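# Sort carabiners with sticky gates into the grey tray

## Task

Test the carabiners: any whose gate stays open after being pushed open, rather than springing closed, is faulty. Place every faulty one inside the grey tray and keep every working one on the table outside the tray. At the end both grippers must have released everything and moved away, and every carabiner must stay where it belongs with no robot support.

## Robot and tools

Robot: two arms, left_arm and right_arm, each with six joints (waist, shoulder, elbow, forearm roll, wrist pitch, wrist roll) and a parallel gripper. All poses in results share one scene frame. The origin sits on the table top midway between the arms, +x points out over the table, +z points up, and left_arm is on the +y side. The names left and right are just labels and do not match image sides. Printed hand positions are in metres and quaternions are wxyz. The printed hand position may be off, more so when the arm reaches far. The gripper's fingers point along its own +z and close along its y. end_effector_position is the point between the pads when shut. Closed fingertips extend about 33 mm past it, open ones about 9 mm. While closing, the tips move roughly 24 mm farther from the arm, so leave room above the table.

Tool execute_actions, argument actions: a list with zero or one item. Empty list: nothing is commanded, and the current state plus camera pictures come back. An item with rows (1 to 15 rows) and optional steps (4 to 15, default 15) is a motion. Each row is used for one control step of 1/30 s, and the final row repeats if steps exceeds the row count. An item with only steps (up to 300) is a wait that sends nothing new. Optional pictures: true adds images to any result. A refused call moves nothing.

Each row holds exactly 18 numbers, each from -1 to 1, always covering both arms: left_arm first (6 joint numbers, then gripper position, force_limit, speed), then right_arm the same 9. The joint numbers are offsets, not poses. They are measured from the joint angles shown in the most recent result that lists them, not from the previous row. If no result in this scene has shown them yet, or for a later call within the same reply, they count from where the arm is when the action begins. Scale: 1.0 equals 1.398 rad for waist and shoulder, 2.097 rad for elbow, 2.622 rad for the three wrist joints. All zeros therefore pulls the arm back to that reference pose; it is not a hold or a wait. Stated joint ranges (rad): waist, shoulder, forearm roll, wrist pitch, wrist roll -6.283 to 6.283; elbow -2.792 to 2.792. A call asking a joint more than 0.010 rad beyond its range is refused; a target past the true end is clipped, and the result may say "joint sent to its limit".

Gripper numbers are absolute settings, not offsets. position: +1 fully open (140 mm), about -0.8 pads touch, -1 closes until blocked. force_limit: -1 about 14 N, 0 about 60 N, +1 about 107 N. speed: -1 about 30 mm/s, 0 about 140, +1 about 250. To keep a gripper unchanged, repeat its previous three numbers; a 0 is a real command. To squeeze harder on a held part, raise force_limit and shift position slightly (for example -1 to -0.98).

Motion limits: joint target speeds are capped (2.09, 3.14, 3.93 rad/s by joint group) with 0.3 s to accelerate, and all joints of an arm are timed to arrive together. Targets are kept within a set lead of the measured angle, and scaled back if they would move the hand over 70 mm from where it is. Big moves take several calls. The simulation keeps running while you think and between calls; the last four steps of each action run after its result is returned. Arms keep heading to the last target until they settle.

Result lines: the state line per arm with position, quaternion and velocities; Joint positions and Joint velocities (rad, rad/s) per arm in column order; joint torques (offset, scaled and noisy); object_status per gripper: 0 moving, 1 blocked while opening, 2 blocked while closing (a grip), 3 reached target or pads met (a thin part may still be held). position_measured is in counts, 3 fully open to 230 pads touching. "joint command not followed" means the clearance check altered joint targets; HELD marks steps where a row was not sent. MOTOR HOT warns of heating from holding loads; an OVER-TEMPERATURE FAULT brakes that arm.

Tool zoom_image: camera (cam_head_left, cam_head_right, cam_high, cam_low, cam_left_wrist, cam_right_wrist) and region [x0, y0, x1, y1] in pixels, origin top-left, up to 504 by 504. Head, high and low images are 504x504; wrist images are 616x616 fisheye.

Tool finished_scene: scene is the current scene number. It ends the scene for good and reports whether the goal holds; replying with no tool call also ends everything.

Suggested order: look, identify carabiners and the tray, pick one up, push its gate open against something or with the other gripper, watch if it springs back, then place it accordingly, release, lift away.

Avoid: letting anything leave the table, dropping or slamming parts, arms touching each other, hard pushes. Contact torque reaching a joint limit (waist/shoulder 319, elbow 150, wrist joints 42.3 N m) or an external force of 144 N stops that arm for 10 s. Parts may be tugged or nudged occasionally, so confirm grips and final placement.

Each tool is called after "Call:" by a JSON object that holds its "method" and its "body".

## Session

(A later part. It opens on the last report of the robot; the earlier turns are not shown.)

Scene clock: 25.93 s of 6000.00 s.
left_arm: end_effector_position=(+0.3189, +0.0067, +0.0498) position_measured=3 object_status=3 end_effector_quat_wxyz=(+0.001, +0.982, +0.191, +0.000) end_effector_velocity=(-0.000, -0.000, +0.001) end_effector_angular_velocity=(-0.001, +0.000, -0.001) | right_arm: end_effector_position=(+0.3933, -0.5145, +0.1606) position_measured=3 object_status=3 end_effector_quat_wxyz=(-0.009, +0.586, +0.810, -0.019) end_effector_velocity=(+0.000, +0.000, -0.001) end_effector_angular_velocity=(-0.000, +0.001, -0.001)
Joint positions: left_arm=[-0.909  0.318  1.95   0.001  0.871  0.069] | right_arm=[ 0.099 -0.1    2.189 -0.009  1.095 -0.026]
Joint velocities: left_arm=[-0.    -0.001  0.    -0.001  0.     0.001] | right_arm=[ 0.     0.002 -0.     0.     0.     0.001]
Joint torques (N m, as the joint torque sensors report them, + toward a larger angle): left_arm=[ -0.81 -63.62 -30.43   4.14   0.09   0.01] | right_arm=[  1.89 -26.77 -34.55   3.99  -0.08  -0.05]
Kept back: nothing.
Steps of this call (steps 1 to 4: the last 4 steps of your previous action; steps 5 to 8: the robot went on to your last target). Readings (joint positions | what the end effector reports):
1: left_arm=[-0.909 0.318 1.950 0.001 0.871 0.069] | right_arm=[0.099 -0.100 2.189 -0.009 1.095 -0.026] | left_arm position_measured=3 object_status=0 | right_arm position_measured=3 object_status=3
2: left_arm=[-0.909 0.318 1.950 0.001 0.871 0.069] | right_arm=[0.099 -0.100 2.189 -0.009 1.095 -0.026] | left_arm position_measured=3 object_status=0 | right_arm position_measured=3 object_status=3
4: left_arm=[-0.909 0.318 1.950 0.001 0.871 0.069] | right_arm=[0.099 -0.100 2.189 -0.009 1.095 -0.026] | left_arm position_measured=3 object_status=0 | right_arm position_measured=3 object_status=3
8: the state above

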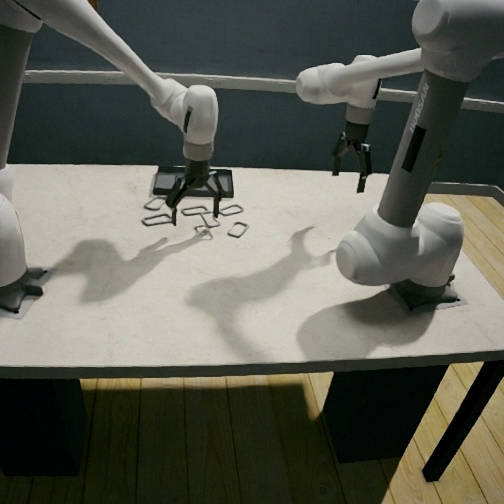

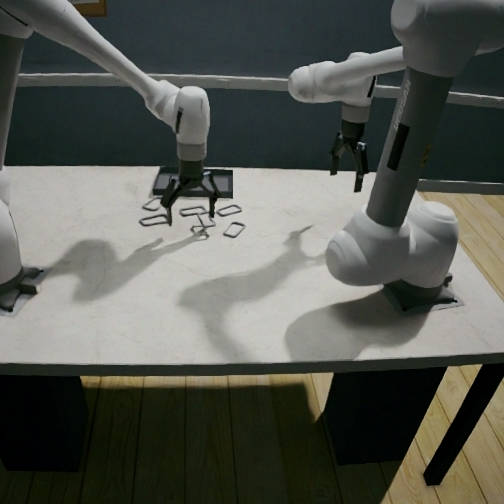

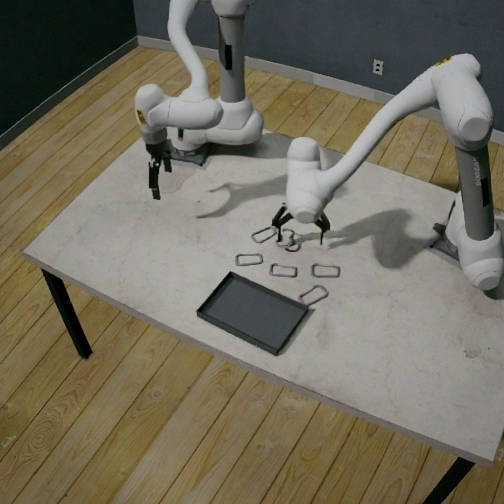

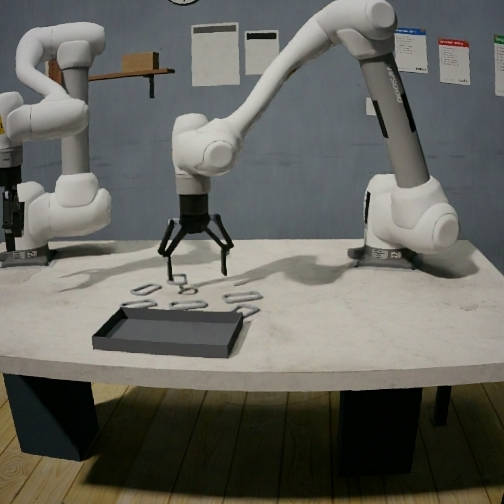

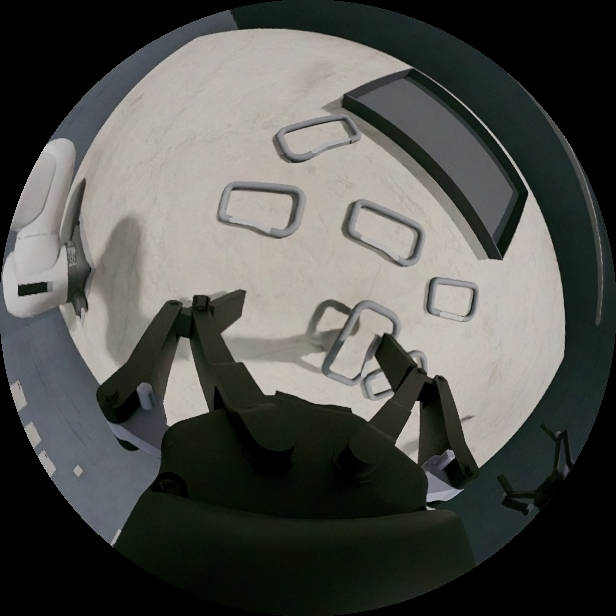

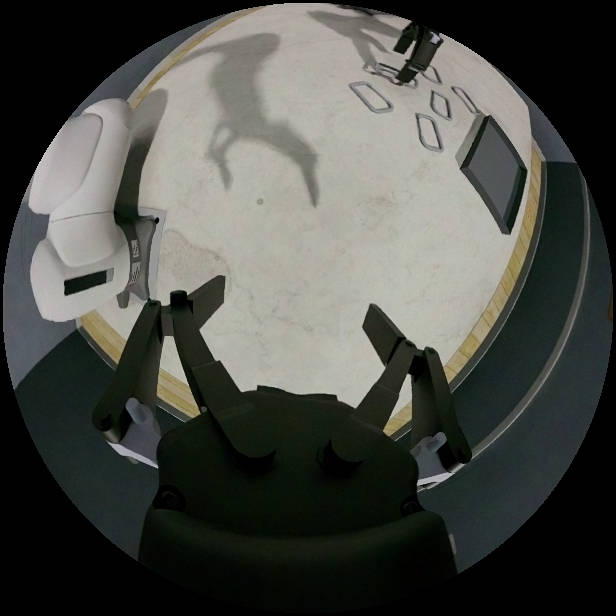

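Call:
{"method": "execute_actions", "body": {"actions": [{"rows":[[0,0,0,0,0,0,0.2,-0.3,0,0,0,0,0,0,0,1,0,0],[0,0,0,0,0,0,0.2,-0.3,0,0,0,0,0,0,0,1,0,0],[0,0,0,0,0,0,0.2,-0.3,0,0,0,0,0,0,0,1,0,0],[0,0,0,0,0,0,0.2,-0.3,0,0,0,0,0,0,0,1,0,0],[0,0,0,0,0,0,0.2,-0.3,0,0,0,0,0,0,0,1,0,0],[0,0,0,0,0,0,0.2,-0.3,0,0,0,0,0,0,0,1,0,0],[0,0,0,0,0,0,0.2,-0.3,0,0,0,0,0,0,0,1,0,0],[0,0.0065,0.003,0,-0.0058,0,-0.15,-0.3,-0.3,0,0,0,0,0,0,1,0,0]],"steps":15}]}}

Call:
{"method": "execute_actions", "body": {"actions": [{"steps":15}], "pictures": true}}

Call:
{"method": "zoom_image", "body": {"camera": "cam_left_wrist", "region": [240, 230, 420, 400]}}

Scene clock: 26.77 s of 6000.00 s.
left_arm: end_effector_position=(+0.3188, +0.0069, +0.0439) position_measured=70 object_status=0 end_effector_quat_wxyz=(+0.001, +0.982, +0.191, +0.000) end_effector_velocity=(-0.000, -0.001, -0.035) end_effector_angular_velocity=(-0.003, -0.001, +0.001) | right_arm: end_effector_position=(+0.3933, -0.5145, +0.1606) position_measured=3 object_status=3 end_effector_quat_wxyz=(-0.009, +0.586, +0.810, -0.019) end_effector_velocity=(+0.000, -0.000, +0.000) end_effector_angular_velocity=(-0.001, -0.000, -0.001)
Joint positions: left_arm=[-0.909  0.325  1.954  0.001  0.861  0.069] | right_arm=[ 0.099 -0.1    2.189 -0.009  1.095 -0.026]
Joint velocities: left_arm=[-0.001  0.04   0.025 -0.    -0.068 -0.001] | right_arm=[-0.     0.001 -0.001 -0.001 -0.     0.001]
Joint torques (N m, as the joint torque sensors report them, + toward a larger angle): left_arm=[  0.52 -69.39 -33.12   4.52   0.13   0.07] | right_arm=[  1.92 -25.18 -34.7    4.11  -0.23  -0.27]
Steps of this call (steps 1 to 14: the robot went on to your last target; steps 15 to 25: the first 11 steps of this action). Readings (joint positions | what the end effector reports):
15: left_arm=[-0.909 0.318 1.950 0.001 0.871 0.069] | right_arm=[0.099 -0.100 2.189 -0.009 1.095 -0.026] | left_arm position_measured=3 object_status=0 | right_arm position_measured=3 object_status=3
16: left_arm=[-0.909 0.318 1.950 0.001 0.871 0.069] | right_arm=[0.099 -0.100 2.189 -0.009 1.095 -0.026] | left_arm position_measured=6 object_status=0 | right_arm position_measured=3 object_status=3
18: left_arm=[-0.909 0.318 1.950 0.001 0.871 0.069] | right_arm=[0.099 -0.100 2.189 -0.009 1.095 -0.026] | left_arm position_measured=21 object_status=0 | right_arm position_measured=3 object_status=3
22: left_arm=[-0.909 0.319 1.950 0.001 0.871 0.069] | right_arm=[0.099 -0.100 2.189 -0.009 1.095 -0.026] | left_arm position_measured=51 object_status=0 | right_arm position_measured=3 object_status=3
25: the state above

Scene clock: 27.27 s of 6000.00 s.
left_arm: end_effector_position=(+0.3188, +0.0070, +0.0415) position_measured=148 object_status=0 end_effector_quat_wxyz=(+0.001, +0.982, +0.191, +0.000) end_effector_velocity=(-0.000, +0.000, -0.001) end_effector_angular_velocity=(+0.001, -0.000, -0.002) | right_arm: end_effector_position=(+0.3933, -0.5145, +0.1606) position_measured=3 object_status=3 end_effector_quat_wxyz=(-0.009, +0.586, +0.810, -0.019) end_effector_velocity=(-0.000, +0.000, -0.001) end_effector_angular_velocity=(-0.000, +0.003, -0.000)
Joint positions: left_arm=[-0.909  0.328  1.956  0.001  0.856  0.069] | right_arm=[ 0.099 -0.1    2.189 -0.009  1.095 -0.026]
Joint velocities: left_arm=[-0.001  0.001  0.     0.001  0.     0.001] | right_arm=[ 0.     0.002  0.001  0.001 -0.    -0.   ]
Joint torques (N m, as the joint torque sensors report them, + toward a larger angle): left_arm=[  0.02 -64.34 -30.23   4.15   0.14   0.03] | right_arm=[  4.31 -25.74 -35.5    3.81   0.03  -0.14]
Kept back: nothing.
Steps of this call (steps 1 to 4: the last 4 steps of your previous action; steps 5 to 15: the robot went on to your last target). Readings (joint positions | what the end effector reports):
1: left_arm=[-0.909 0.326 1.955 0.001 0.859 0.069] | right_arm=[0.099 -0.100 2.189 -0.009 1.095 -0.026] | left_arm position_measured=75 object_status=0 | right_arm position_measured=3 object_status=3
2: left_arm=[-0.909 0.327 1.955 0.001 0.858 0.069] | right_arm=[0.099 -0.100 2.189 -0.009 1.095 -0.026] | left_arm position_measured=81 object_status=0 | right_arm position_measured=3 object_status=3
4: left_arm=[-0.909 0.327 1.956 0.001 0.857 0.069] | right_arm=[0.099 -0.100 2.189 -0.009 1.095 -0.026] | left_arm position_measured=93 object_status=0 | right_arm position_measured=3 object_status=3
8: left_arm=[-0.909 0.327 1.956 0.001 0.856 0.069] | right_arm=[0.099 -0.100 2.189 -0.009 1.095 -0.026] | left_arm position_measured=116 object_status=0 | right_arm position_measured=3 object_status=3
15: the state above
All arms were judged still, so your last target was given up. Only a new action makes them travel on or press farther. Fingers that are still opening or closing keep moving.

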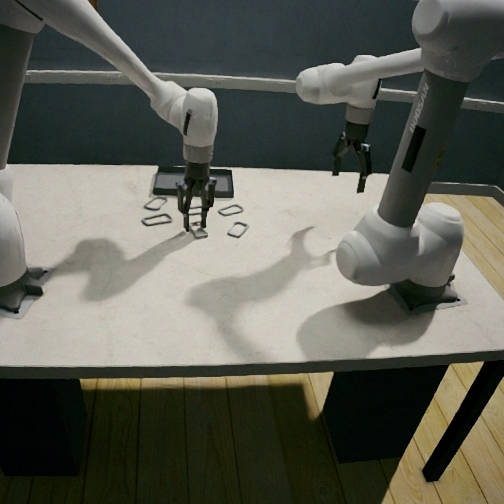

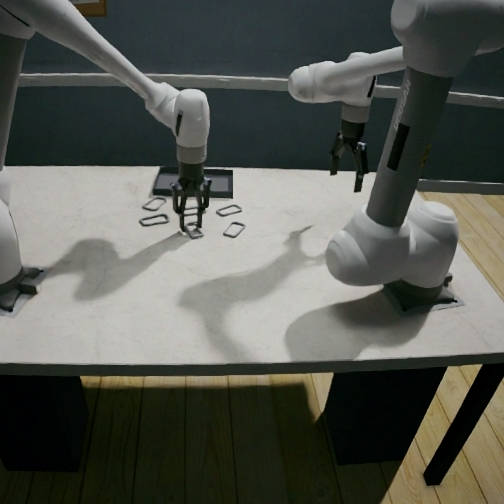

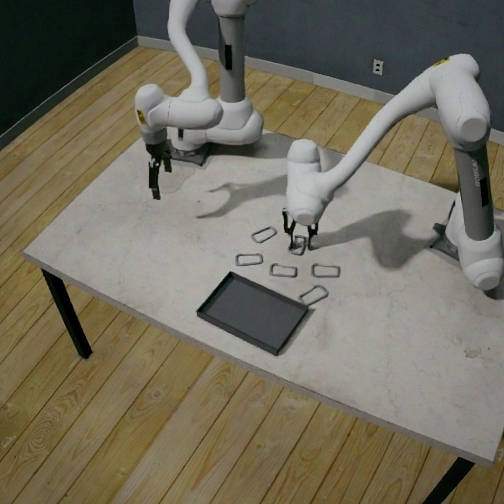

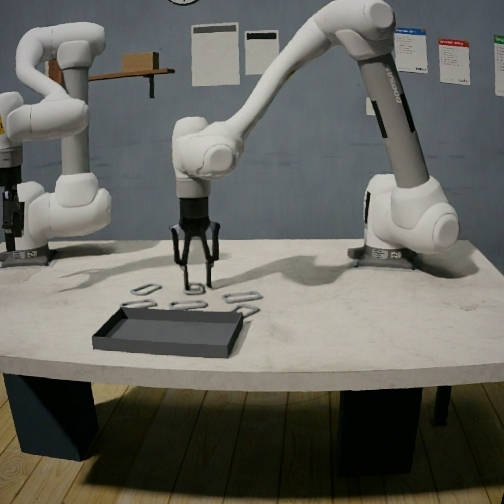

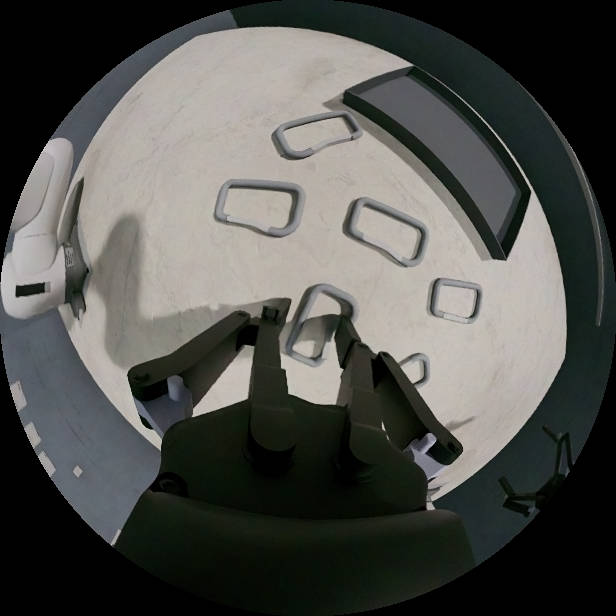

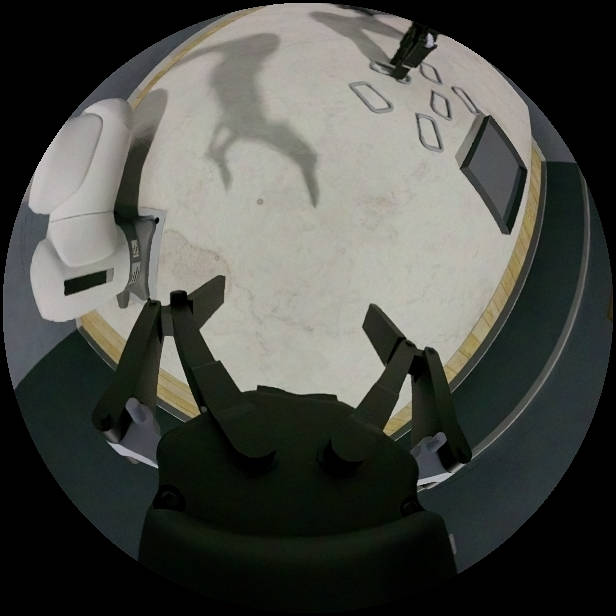

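Region (240, 230, 420, 400) of cam_left_wrist's 616x616 image, scaled by 2.800, with more detail than that image has.

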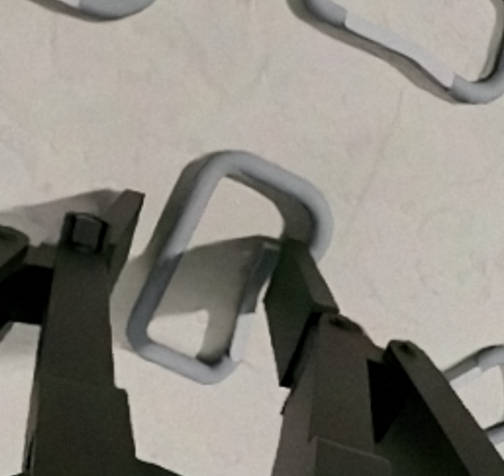

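Call:
{"method": "execute_actions", "body": {"actions": [{"rows":[[0,-0.042,-0.018,0,0.036,0,0.05,-0.3,-0.3,0,0,0,0,0,0,1,0,0]],"steps":12}]}}

Call:
{"method": "execute_actions", "body": {"actions": [{"steps":4}], "pictures": true}}

Scene clock: 28.23 s of 6000.00 s.
left_arm: end_effector_position=(+0.3185, +0.0076, +0.0921) position_measured=123 object_status=0 end_effector_quat_wxyz=(+0.002, +0.982, +0.191, +0.001) end_effector_velocity=(-0.003, +0.006, +0.031) end_effector_angular_velocity=(+0.013, +0.006, -0.001) | right_arm: end_effector_position=(+0.3933, -0.5145, +0.1606) position_measured=3 object_status=3 end_effector_quat_wxyz=(-0.009, +0.586, +0.810, -0.019) end_effector_velocity=(-0.000, +0.000, -0.000) end_effector_angular_velocity=(-0.000, +0.000, +0.001)
Joint positions: left_arm=[-0.909  0.271  1.92   0.001  0.946  0.069] | right_arm=[ 0.099 -0.1    2.189 -0.009  1.095 -0.026]
Joint velocities: left_arm=[-0.001 -0.034 -0.023  0.     0.07   0.001] | right_arm=[ 0.     0.001  0.    -0.    -0.    -0.   ]
Joint torques (N m, as the joint torque sensors report them, + toward a larger angle): left_arm=[ -1.01 -48.59 -28.85   4.06   0.09   0.  ] | right_arm=[  1.6  -26.5  -34.5    3.92  -0.14  -0.01]
Steps of this call (steps 1 to 21: nothing new was sent; steps 22 to 29: the first 8 steps of this action). Readings (joint positions | what the end effector reports):
22: left_arm=[-0.909 0.328 1.956 0.001 0.856 0.069] | right_arm=[0.099 -0.100 2.189 -0.009 1.095 -0.026] | left_arm position_measured=148 object_status=0 | right_arm position_measured=3 object_status=3
23: left_arm=[-0.909 0.324 1.954 0.001 0.861 0.069] | right_arm=[0.099 -0.100 2.189 -0.009 1.095 -0.026] | left_arm position_measured=146 object_status=0 | right_arm position_measured=3 object_status=3
25: left_arm=[-0.909 0.299 1.937 0.001 0.903 0.069] | right_arm=[0.099 -0.100 2.189 -0.009 1.095 -0.026] | left_arm position_measured=135 object_status=0 | right_arm position_measured=3 object_status=3
29: the state above

Scene clock: 28.37 s of 6000.00 s.
left_arm: end_effector_position=(+0.3184, +0.0077, +0.0941) position_measured=123 object_status=3 end_effector_quat_wxyz=(+0.002, +0.982, +0.191, +0.001) end_effector_velocity=(+0.000, +0.000, +0.005) end_effector_angular_velocity=(+0.000, +0.001, +0.002) | right_arm: end_effector_position=(+0.3933, -0.5145, +0.1606) position_measured=3 object_status=3 end_effector_quat_wxyz=(-0.009, +0.586, +0.810, -0.019) end_effector_velocity=(+0.000, +0.000, +0.001) end_effector_angular_velocity=(+0.001, -0.002, +0.001)
Joint positions: left_arm=[-0.909  0.269  1.919  0.001  0.95   0.069] | right_arm=[ 0.099 -0.1    2.189 -0.009  1.095 -0.026]
Joint velocities: left_arm=[ 0.001 -0.005 -0.004 -0.001  0.01  -0.   ] | right_arm=[ 0.    -0.002 -0.     0.     0.    -0.001]
Joint torques (N m, as the joint torque sensors report them, + toward a larger angle): left_arm=[ -0.01 -58.97 -33.18   4.4    0.42   0.02] | right_arm=[  4.67 -26.97 -34.65   4.09   0.04  -0.25]
Kept back: nothing.
Steps of this call (steps 1 to 4: the last 4 steps of your previous action). Readings (joint positions | what the end effector reports):
1: left_arm=[-0.909 0.271 1.919 0.001 0.948 0.069] | right_arm=[0.099 -0.100 2.189 -0.009 1.095 -0.026] | left_arm position_measured=123 object_status=0 | right_arm position_measured=3 object_status=3
2: left_arm=[-0.909 0.270 1.919 0.001 0.949 0.069] | right_arm=[0.099 -0.100 2.189 -0.009 1.095 -0.026] | left_arm position_measured=123 object_status=0 | right_arm position_measured=3 object_status=3
4: the state above

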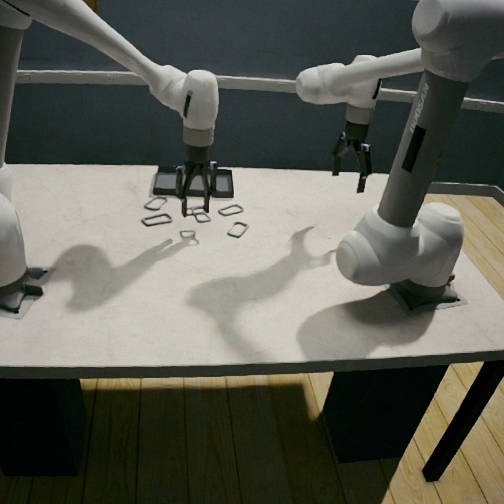

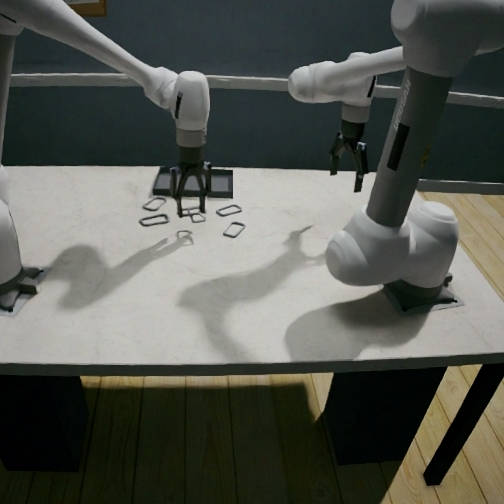

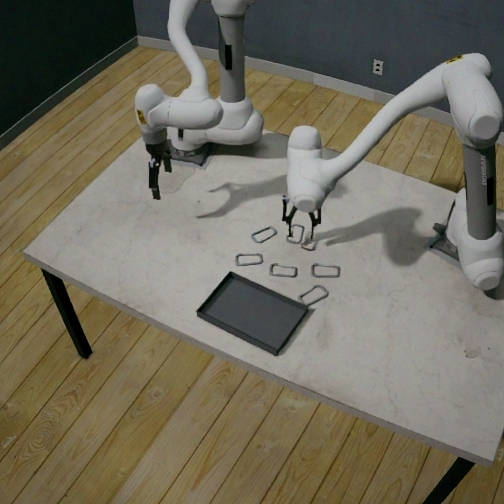

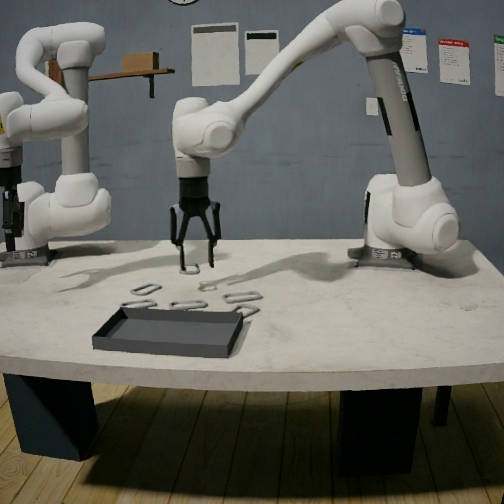

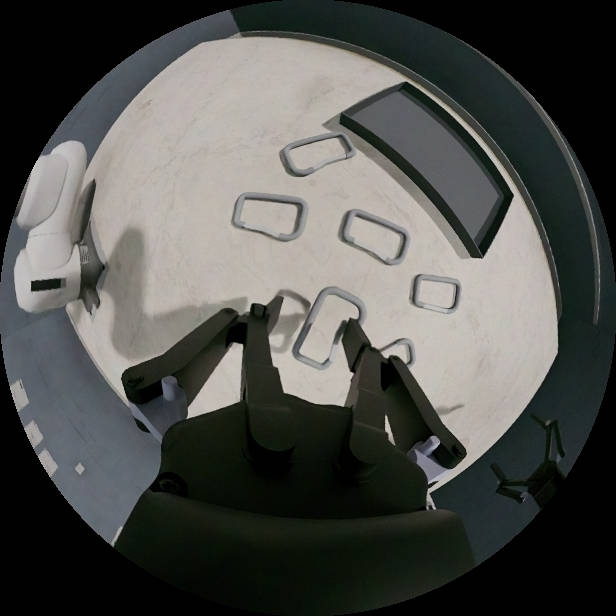

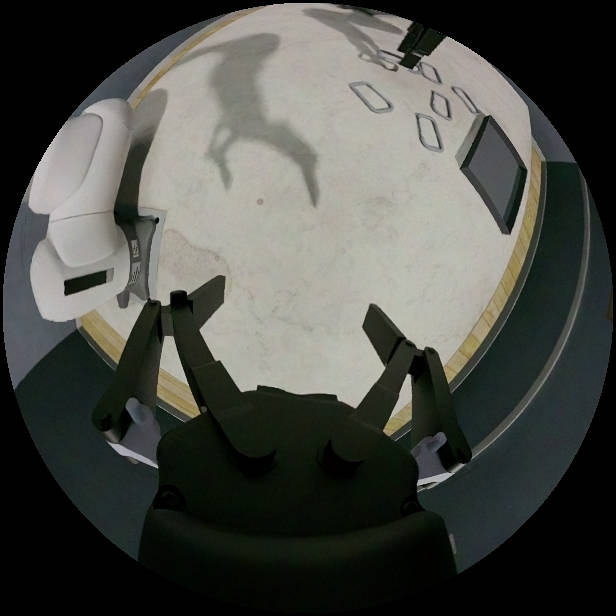

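Call:
{"method": "execute_actions", "body": {"actions": [{"rows":[[0.435,0.096,-0.098,0,0.029,-0.221,0.05,-0.3,-0.3,0,0,0,0,0,0,1,0,0]],"steps":15}]}}

Call:
{"method": "execute_actions", "body": {"actions": [{"steps":22}], "pictures": true}}

Scene clock: 28.97 s of 6000.00 s.
left_arm: end_effector_position=(+0.4322, +0.0425, +0.0975) position_measured=123 object_status=3 end_effector_quat_wxyz=(+0.001, +0.927, +0.375, +0.000) end_effector_velocity=(+0.359, +0.174, +0.005) end_effector_angular_velocity=(+0.004, +0.004, +1.134) | right_arm: end_effector_position=(+0.3933, -0.5145, +0.1606) position_measured=3 object_status=3 end_effector_quat_wxyz=(-0.009, +0.586, +0.810, -0.019) end_effector_velocity=(-0.000, -0.000, +0.001) end_effector_angular_velocity=(+0.000, -0.002, -0.001)
Joint positions: left_arm=[-0.729  0.316  1.846  0.001  0.977 -0.135] | right_arm=[ 0.099 -0.1    2.189 -0.009  1.095 -0.026]
Joint velocities: left_arm=[ 0.597  0.127 -0.191  0.     0.07  -0.538] | right_arm=[-0.    -0.002  0.    -0.     0.     0.001]
Joint torques (N m, as the joint torque sensors report them, + toward a larger angle): left_arm=[  1.94 -68.93 -32.48   4.35   0.39   0.28] | right_arm=[  2.18 -26.8  -34.43   3.79   0.05  -0.21]
Steps of this call (steps 1 to 7: the robot went on to your last target; steps 8 to 18: the first 11 steps of this action). Readings (joint positions | what the end effector reports):
8: left_arm=[-0.909 0.269 1.918 0.001 0.951 0.069] | right_arm=[0.099 -0.100 2.189 -0.009 1.095 -0.026] | left_arm position_measured=123 object_status=3 | right_arm position_measured=3 object_status=3
9: left_arm=[-0.906 0.270 1.916 0.001 0.951 0.065] | right_arm=[0.099 -0.100 2.189 -0.009 1.095 -0.026] | left_arm position_measured=123 object_status=3 | right_arm position_measured=3 object_status=3
11: left_arm=[-0.876 0.279 1.903 0.001 0.956 0.026] | right_arm=[0.099 -0.100 2.189 -0.009 1.095 -0.026] | left_arm position_measured=123 object_status=3 | right_arm position_measured=3 object_status=3
15: left_arm=[-0.789 0.303 1.867 0.001 0.969 -0.076] | right_arm=[0.099 -0.100 2.189 -0.009 1.095 -0.026] | left_arm position_measured=123 object_status=3 | right_arm position_measured=3 object_status=3
18: the state above

Scene clock: 29.70 s of 6000.00 s.
left_arm: end_effector_position=(+0.6550, +0.2228, +0.0999) position_measured=123 object_status=3 end_effector_quat_wxyz=(-0.000, +0.716, +0.698, +0.000) end_effector_velocity=(+0.120, +0.150, +0.000) end_effector_angular_velocity=(+0.002, +0.001, +0.493) | right_arm: end_effector_position=(+0.3933, -0.5145, +0.1606) position_measured=3 object_status=3 end_effector_quat_wxyz=(-0.009, +0.586, +0.810, -0.019) end_effector_velocity=(-0.000, -0.000, -0.000) end_effector_angular_velocity=(-0.001, +0.000, +0.001)
Joint positions: left_arm=[-0.315  0.401  1.717  0.001  1.024 -0.498] | right_arm=[ 0.099 -0.1    2.189 -0.009  1.095 -0.026]
Joint velocities: left_arm=[ 0.264  0.053 -0.081  0.002  0.03  -0.23 ] | right_arm=[ 0.     0.     0.001 -0.001 -0.    -0.   ]
Joint torques (N m, as the joint torque sensors report them, + toward a larger angle): left_arm=[-19.39 -75.38 -32.74   3.99   0.16   0.42] | right_arm=[  1.76 -25.33 -35.09   3.83   0.    -0.36]
Kept back: nothing.
Steps of this call (steps 1 to 4: the last 4 steps of your previous action; steps 5 to 22: the robot went on to your last target). Readings (joint positions | what the end effector reports):
1: left_arm=[-0.709 0.320 1.840 0.001 0.979 -0.153] | right_arm=[0.099 -0.100 2.189 -0.009 1.095 -0.026] | left_arm position_measured=123 object_status=3 | right_arm position_measured=3 object_status=3
2: left_arm=[-0.689 0.325 1.833 0.001 0.982 -0.170] | right_arm=[0.099 -0.100 2.189 -0.009 1.095 -0.026] | left_arm position_measured=123 object_status=3 | right_arm position_measured=3 object_status=3
4: left_arm=[-0.649 0.333 1.821 0.001 0.986 -0.205] | right_arm=[0.099 -0.100 2.189 -0.009 1.095 -0.026] | left_arm position_measured=123 object_status=3 | right_arm position_measured=3 object_status=3
8: left_arm=[-0.570 0.349 1.797 0.001 0.995 -0.274] | right_arm=[0.099 -0.100 2.189 -0.009 1.095 -0.026] | left_arm position_measured=123 object_status=3 | right_arm position_measured=3 object_status=3
22: the state above

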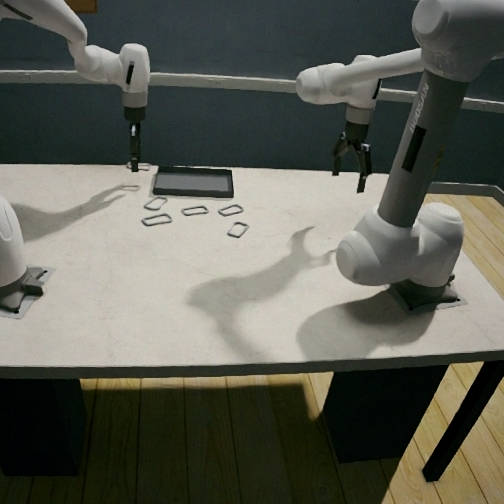

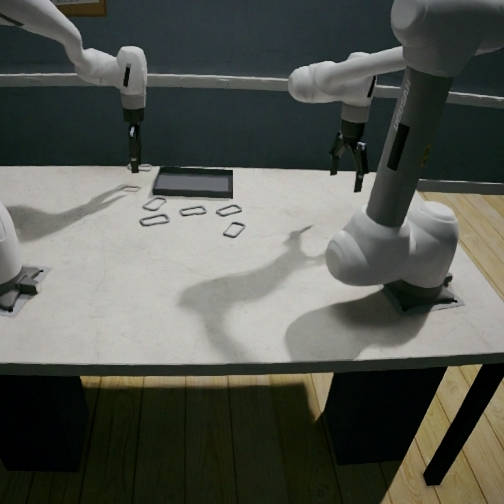

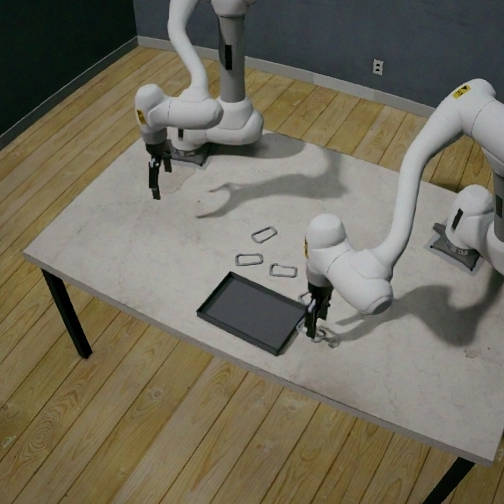

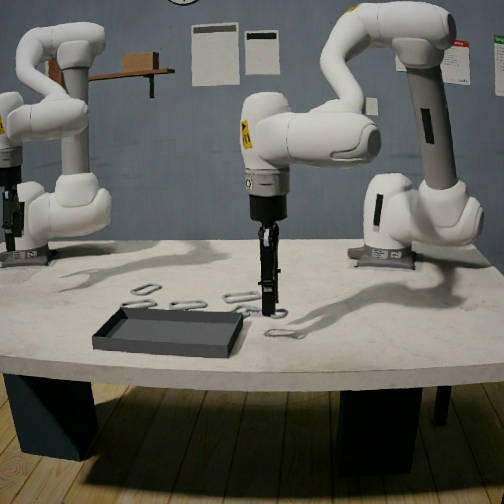

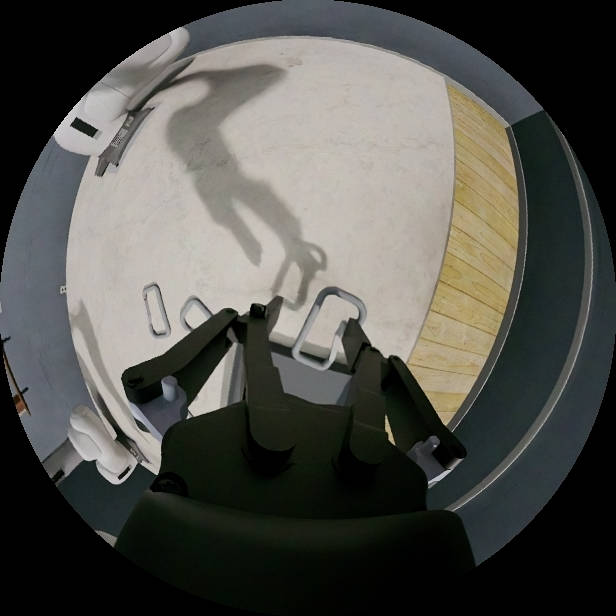

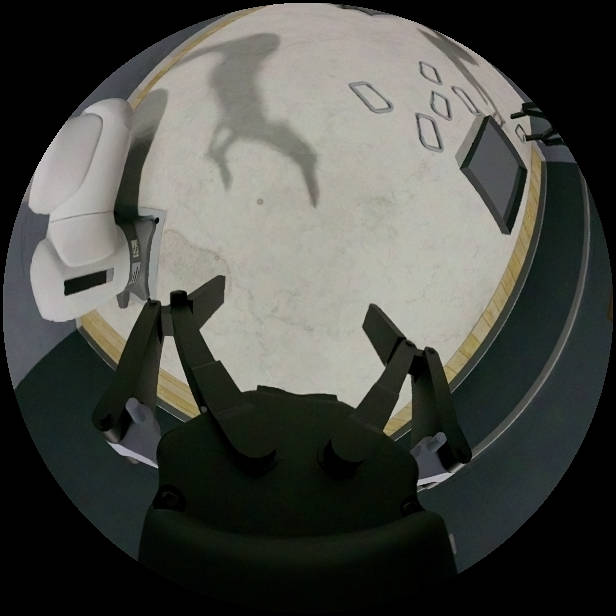

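Call:
{"method": "execute_actions", "body": {"actions": [{"rows":[[-0.028,0.0185,0.040,0,-0.0416,-0.015,0.05,-0.3,-0.3,0,0,0,0,0,0,1,0,0]],"steps":15}]}}

Call:
{"method": "execute_actions", "body": {"actions": [{"steps":6}], "pictures": true}}

Scene clock: 30.30 s of 6000.00 s.
left_arm: end_effector_position=(+0.6250, +0.2090, +0.0437) position_measured=123 object_status=3 end_effector_quat_wxyz=(-0.001, +0.716, +0.698, +0.000) end_effector_velocity=(-0.006, -0.001, -0.010) end_effector_angular_velocity=(+0.000, +0.001, -0.003) | right_arm: end_effector_position=(+0.3933, -0.5145, +0.1606) position_measured=3 object_status=3 end_effector_quat_wxyz=(-0.009, +0.586, +0.810, -0.019) end_effector_velocity=(-0.001, -0.000, -0.001) end_effector_angular_velocity=(-0.001, +0.002, +0.001)
Joint positions: left_arm=[-0.353  0.426  1.8    0.001  0.917 -0.537] | right_arm=[ 0.099 -0.1    2.189 -0.009  1.095 -0.026]
Joint velocities: left_arm=[-0.006  0.004  0.016 -0.    -0.019 -0.003] | right_arm=[-0.     0.001  0.001 -0.    -0.    -0.001]
Joint torques (N m, as the joint torque sensors report them, + toward a larger angle): left_arm=[  0.38 -76.3  -32.77   4.4    0.43   0.35] | right_arm=[  2.5  -25.09 -34.34   4.03  -0.16  -0.37]
Steps of this call (steps 1 to 7: the robot went on to your last target; steps 8 to 18: the first 11 steps of this action). Readings (joint positions | what the end effector reports):
8: left_arm=[-0.301 0.404 1.713 0.001 1.026 -0.511] | right_arm=[0.099 -0.100 2.189 -0.009 1.095 -0.026] | left_arm position_measured=123 object_status=3 | right_arm position_measured=3 object_status=3
9: left_arm=[-0.304 0.405 1.718 0.001 1.020 -0.512] | right_arm=[0.099 -0.100 2.189 -0.009 1.095 -0.026] | left_arm position_measured=123 object_status=3 | right_arm position_measured=3 object_status=3
11: left_arm=[-0.327 0.415 1.757 0.001 0.972 -0.524] | right_arm=[0.099 -0.100 2.189 -0.009 1.095 -0.026] | left_arm position_measured=123 object_status=3 | right_arm position_measured=3 object_status=3
15: left_arm=[-0.352 0.426 1.797 0.001 0.921 -0.536] | right_arm=[0.099 -0.100 2.189 -0.009 1.095 -0.026] | left_arm position_measured=123 object_status=3 | right_arm position_measured=3 object_status=3
18: the state above

Scene clock: 30.50 s of 6000.00 s.
left_arm: end_effector_position=(+0.6245, +0.2088, +0.0430) position_measured=123 object_status=3 end_effector_quat_wxyz=(-0.001, +0.716, +0.698, +0.000) end_effector_velocity=(-0.000, +0.000, -0.001) end_effector_angular_velocity=(-0.000, +0.001, +0.002) | right_arm: end_effector_position=(+0.3933, -0.5145, +0.1606) position_measured=3 object_status=3 end_effector_quat_wxyz=(-0.009, +0.586, +0.810, -0.019) end_effector_velocity=(-0.000, +0.000, +0.000) end_effector_angular_velocity=(+0.001, -0.001, -0.000)
Joint positions: left_arm=[-0.354  0.427  1.801  0.001  0.915 -0.538] | right_arm=[ 0.099 -0.1    2.189 -0.009  1.095 -0.026]
Joint velocities: left_arm=[ 0.001  0.001  0.001 -0.001 -0.001 -0.001] | right_arm=[ 0.    -0.002  0.     0.     0.     0.   ]
Joint torques (N m, as the joint torque sensors report them, + toward a larger angle): left_arm=[  1.01 -74.21 -31.77   4.34  -0.12  -0.01] | right_arm=[  3.64 -25.01 -35.06   4.07  -0.11  -0.44]
Kept back: nothing.
Steps of this call (steps 1 to 4: the last 4 steps of your previous action; steps 5 to 6: the robot went on to your last target). Readings (joint positions | what the end effector reports):
1: left_arm=[-0.353 0.426 1.801 0.001 0.916 -0.538] | right_arm=[0.099 -0.100 2.189 -0.009 1.095 -0.026] | left_arm position_measured=123 object_status=3 | right_arm position_measured=3 object_status=3
2: left_arm=[-0.354 0.426 1.801 0.001 0.916 -0.538] | right_arm=[0.099 -0.100 2.189 -0.009 1.095 -0.026] | left_arm position_measured=123 object_status=3 | right_arm position_measured=3 object_status=3
4: left_arm=[-0.354 0.427 1.801 0.001 0.915 -0.538] | right_arm=[0.099 -0.100 2.189 -0.009 1.095 -0.026] | left_arm position_measured=123 object_status=3 | right_arm position_measured=3 object_status=3
6: the state above

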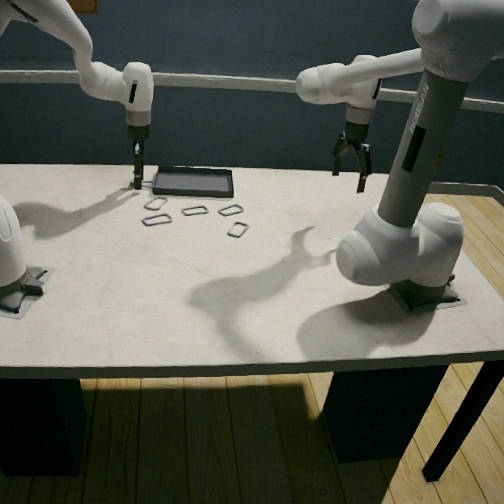

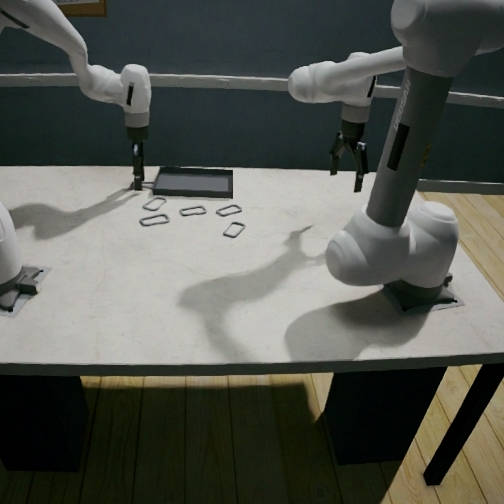

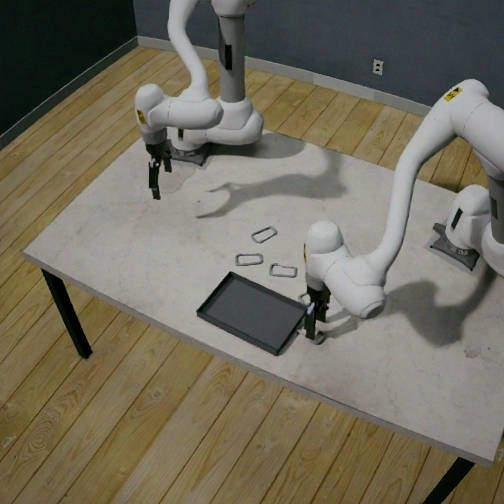

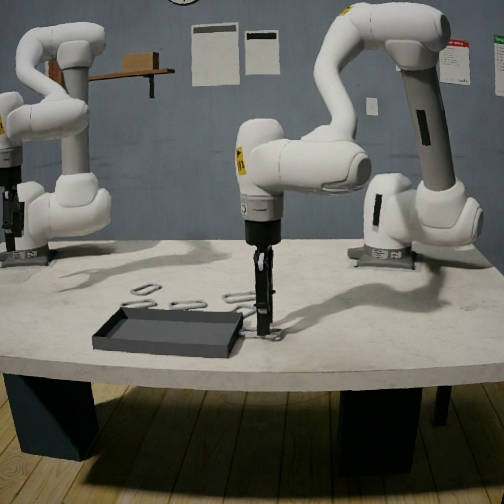

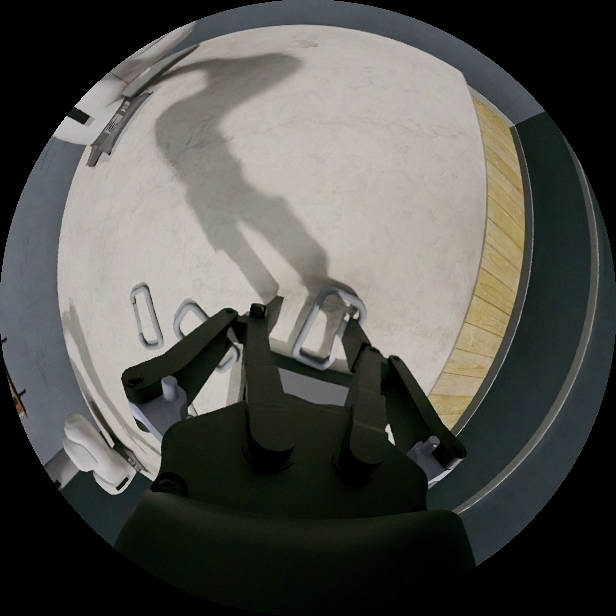

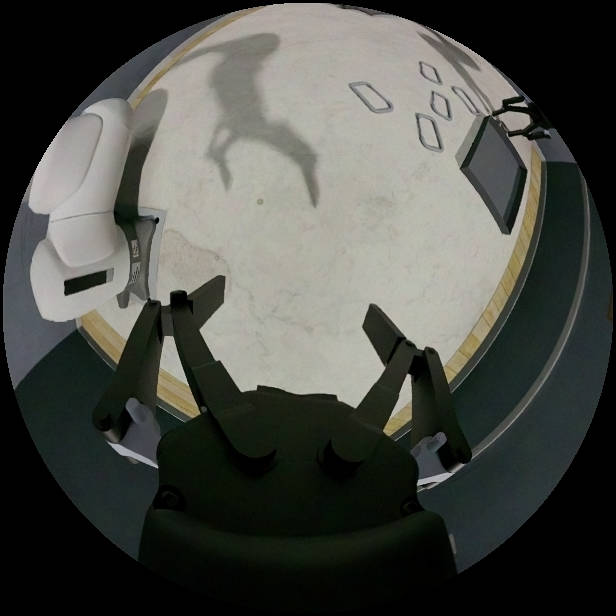

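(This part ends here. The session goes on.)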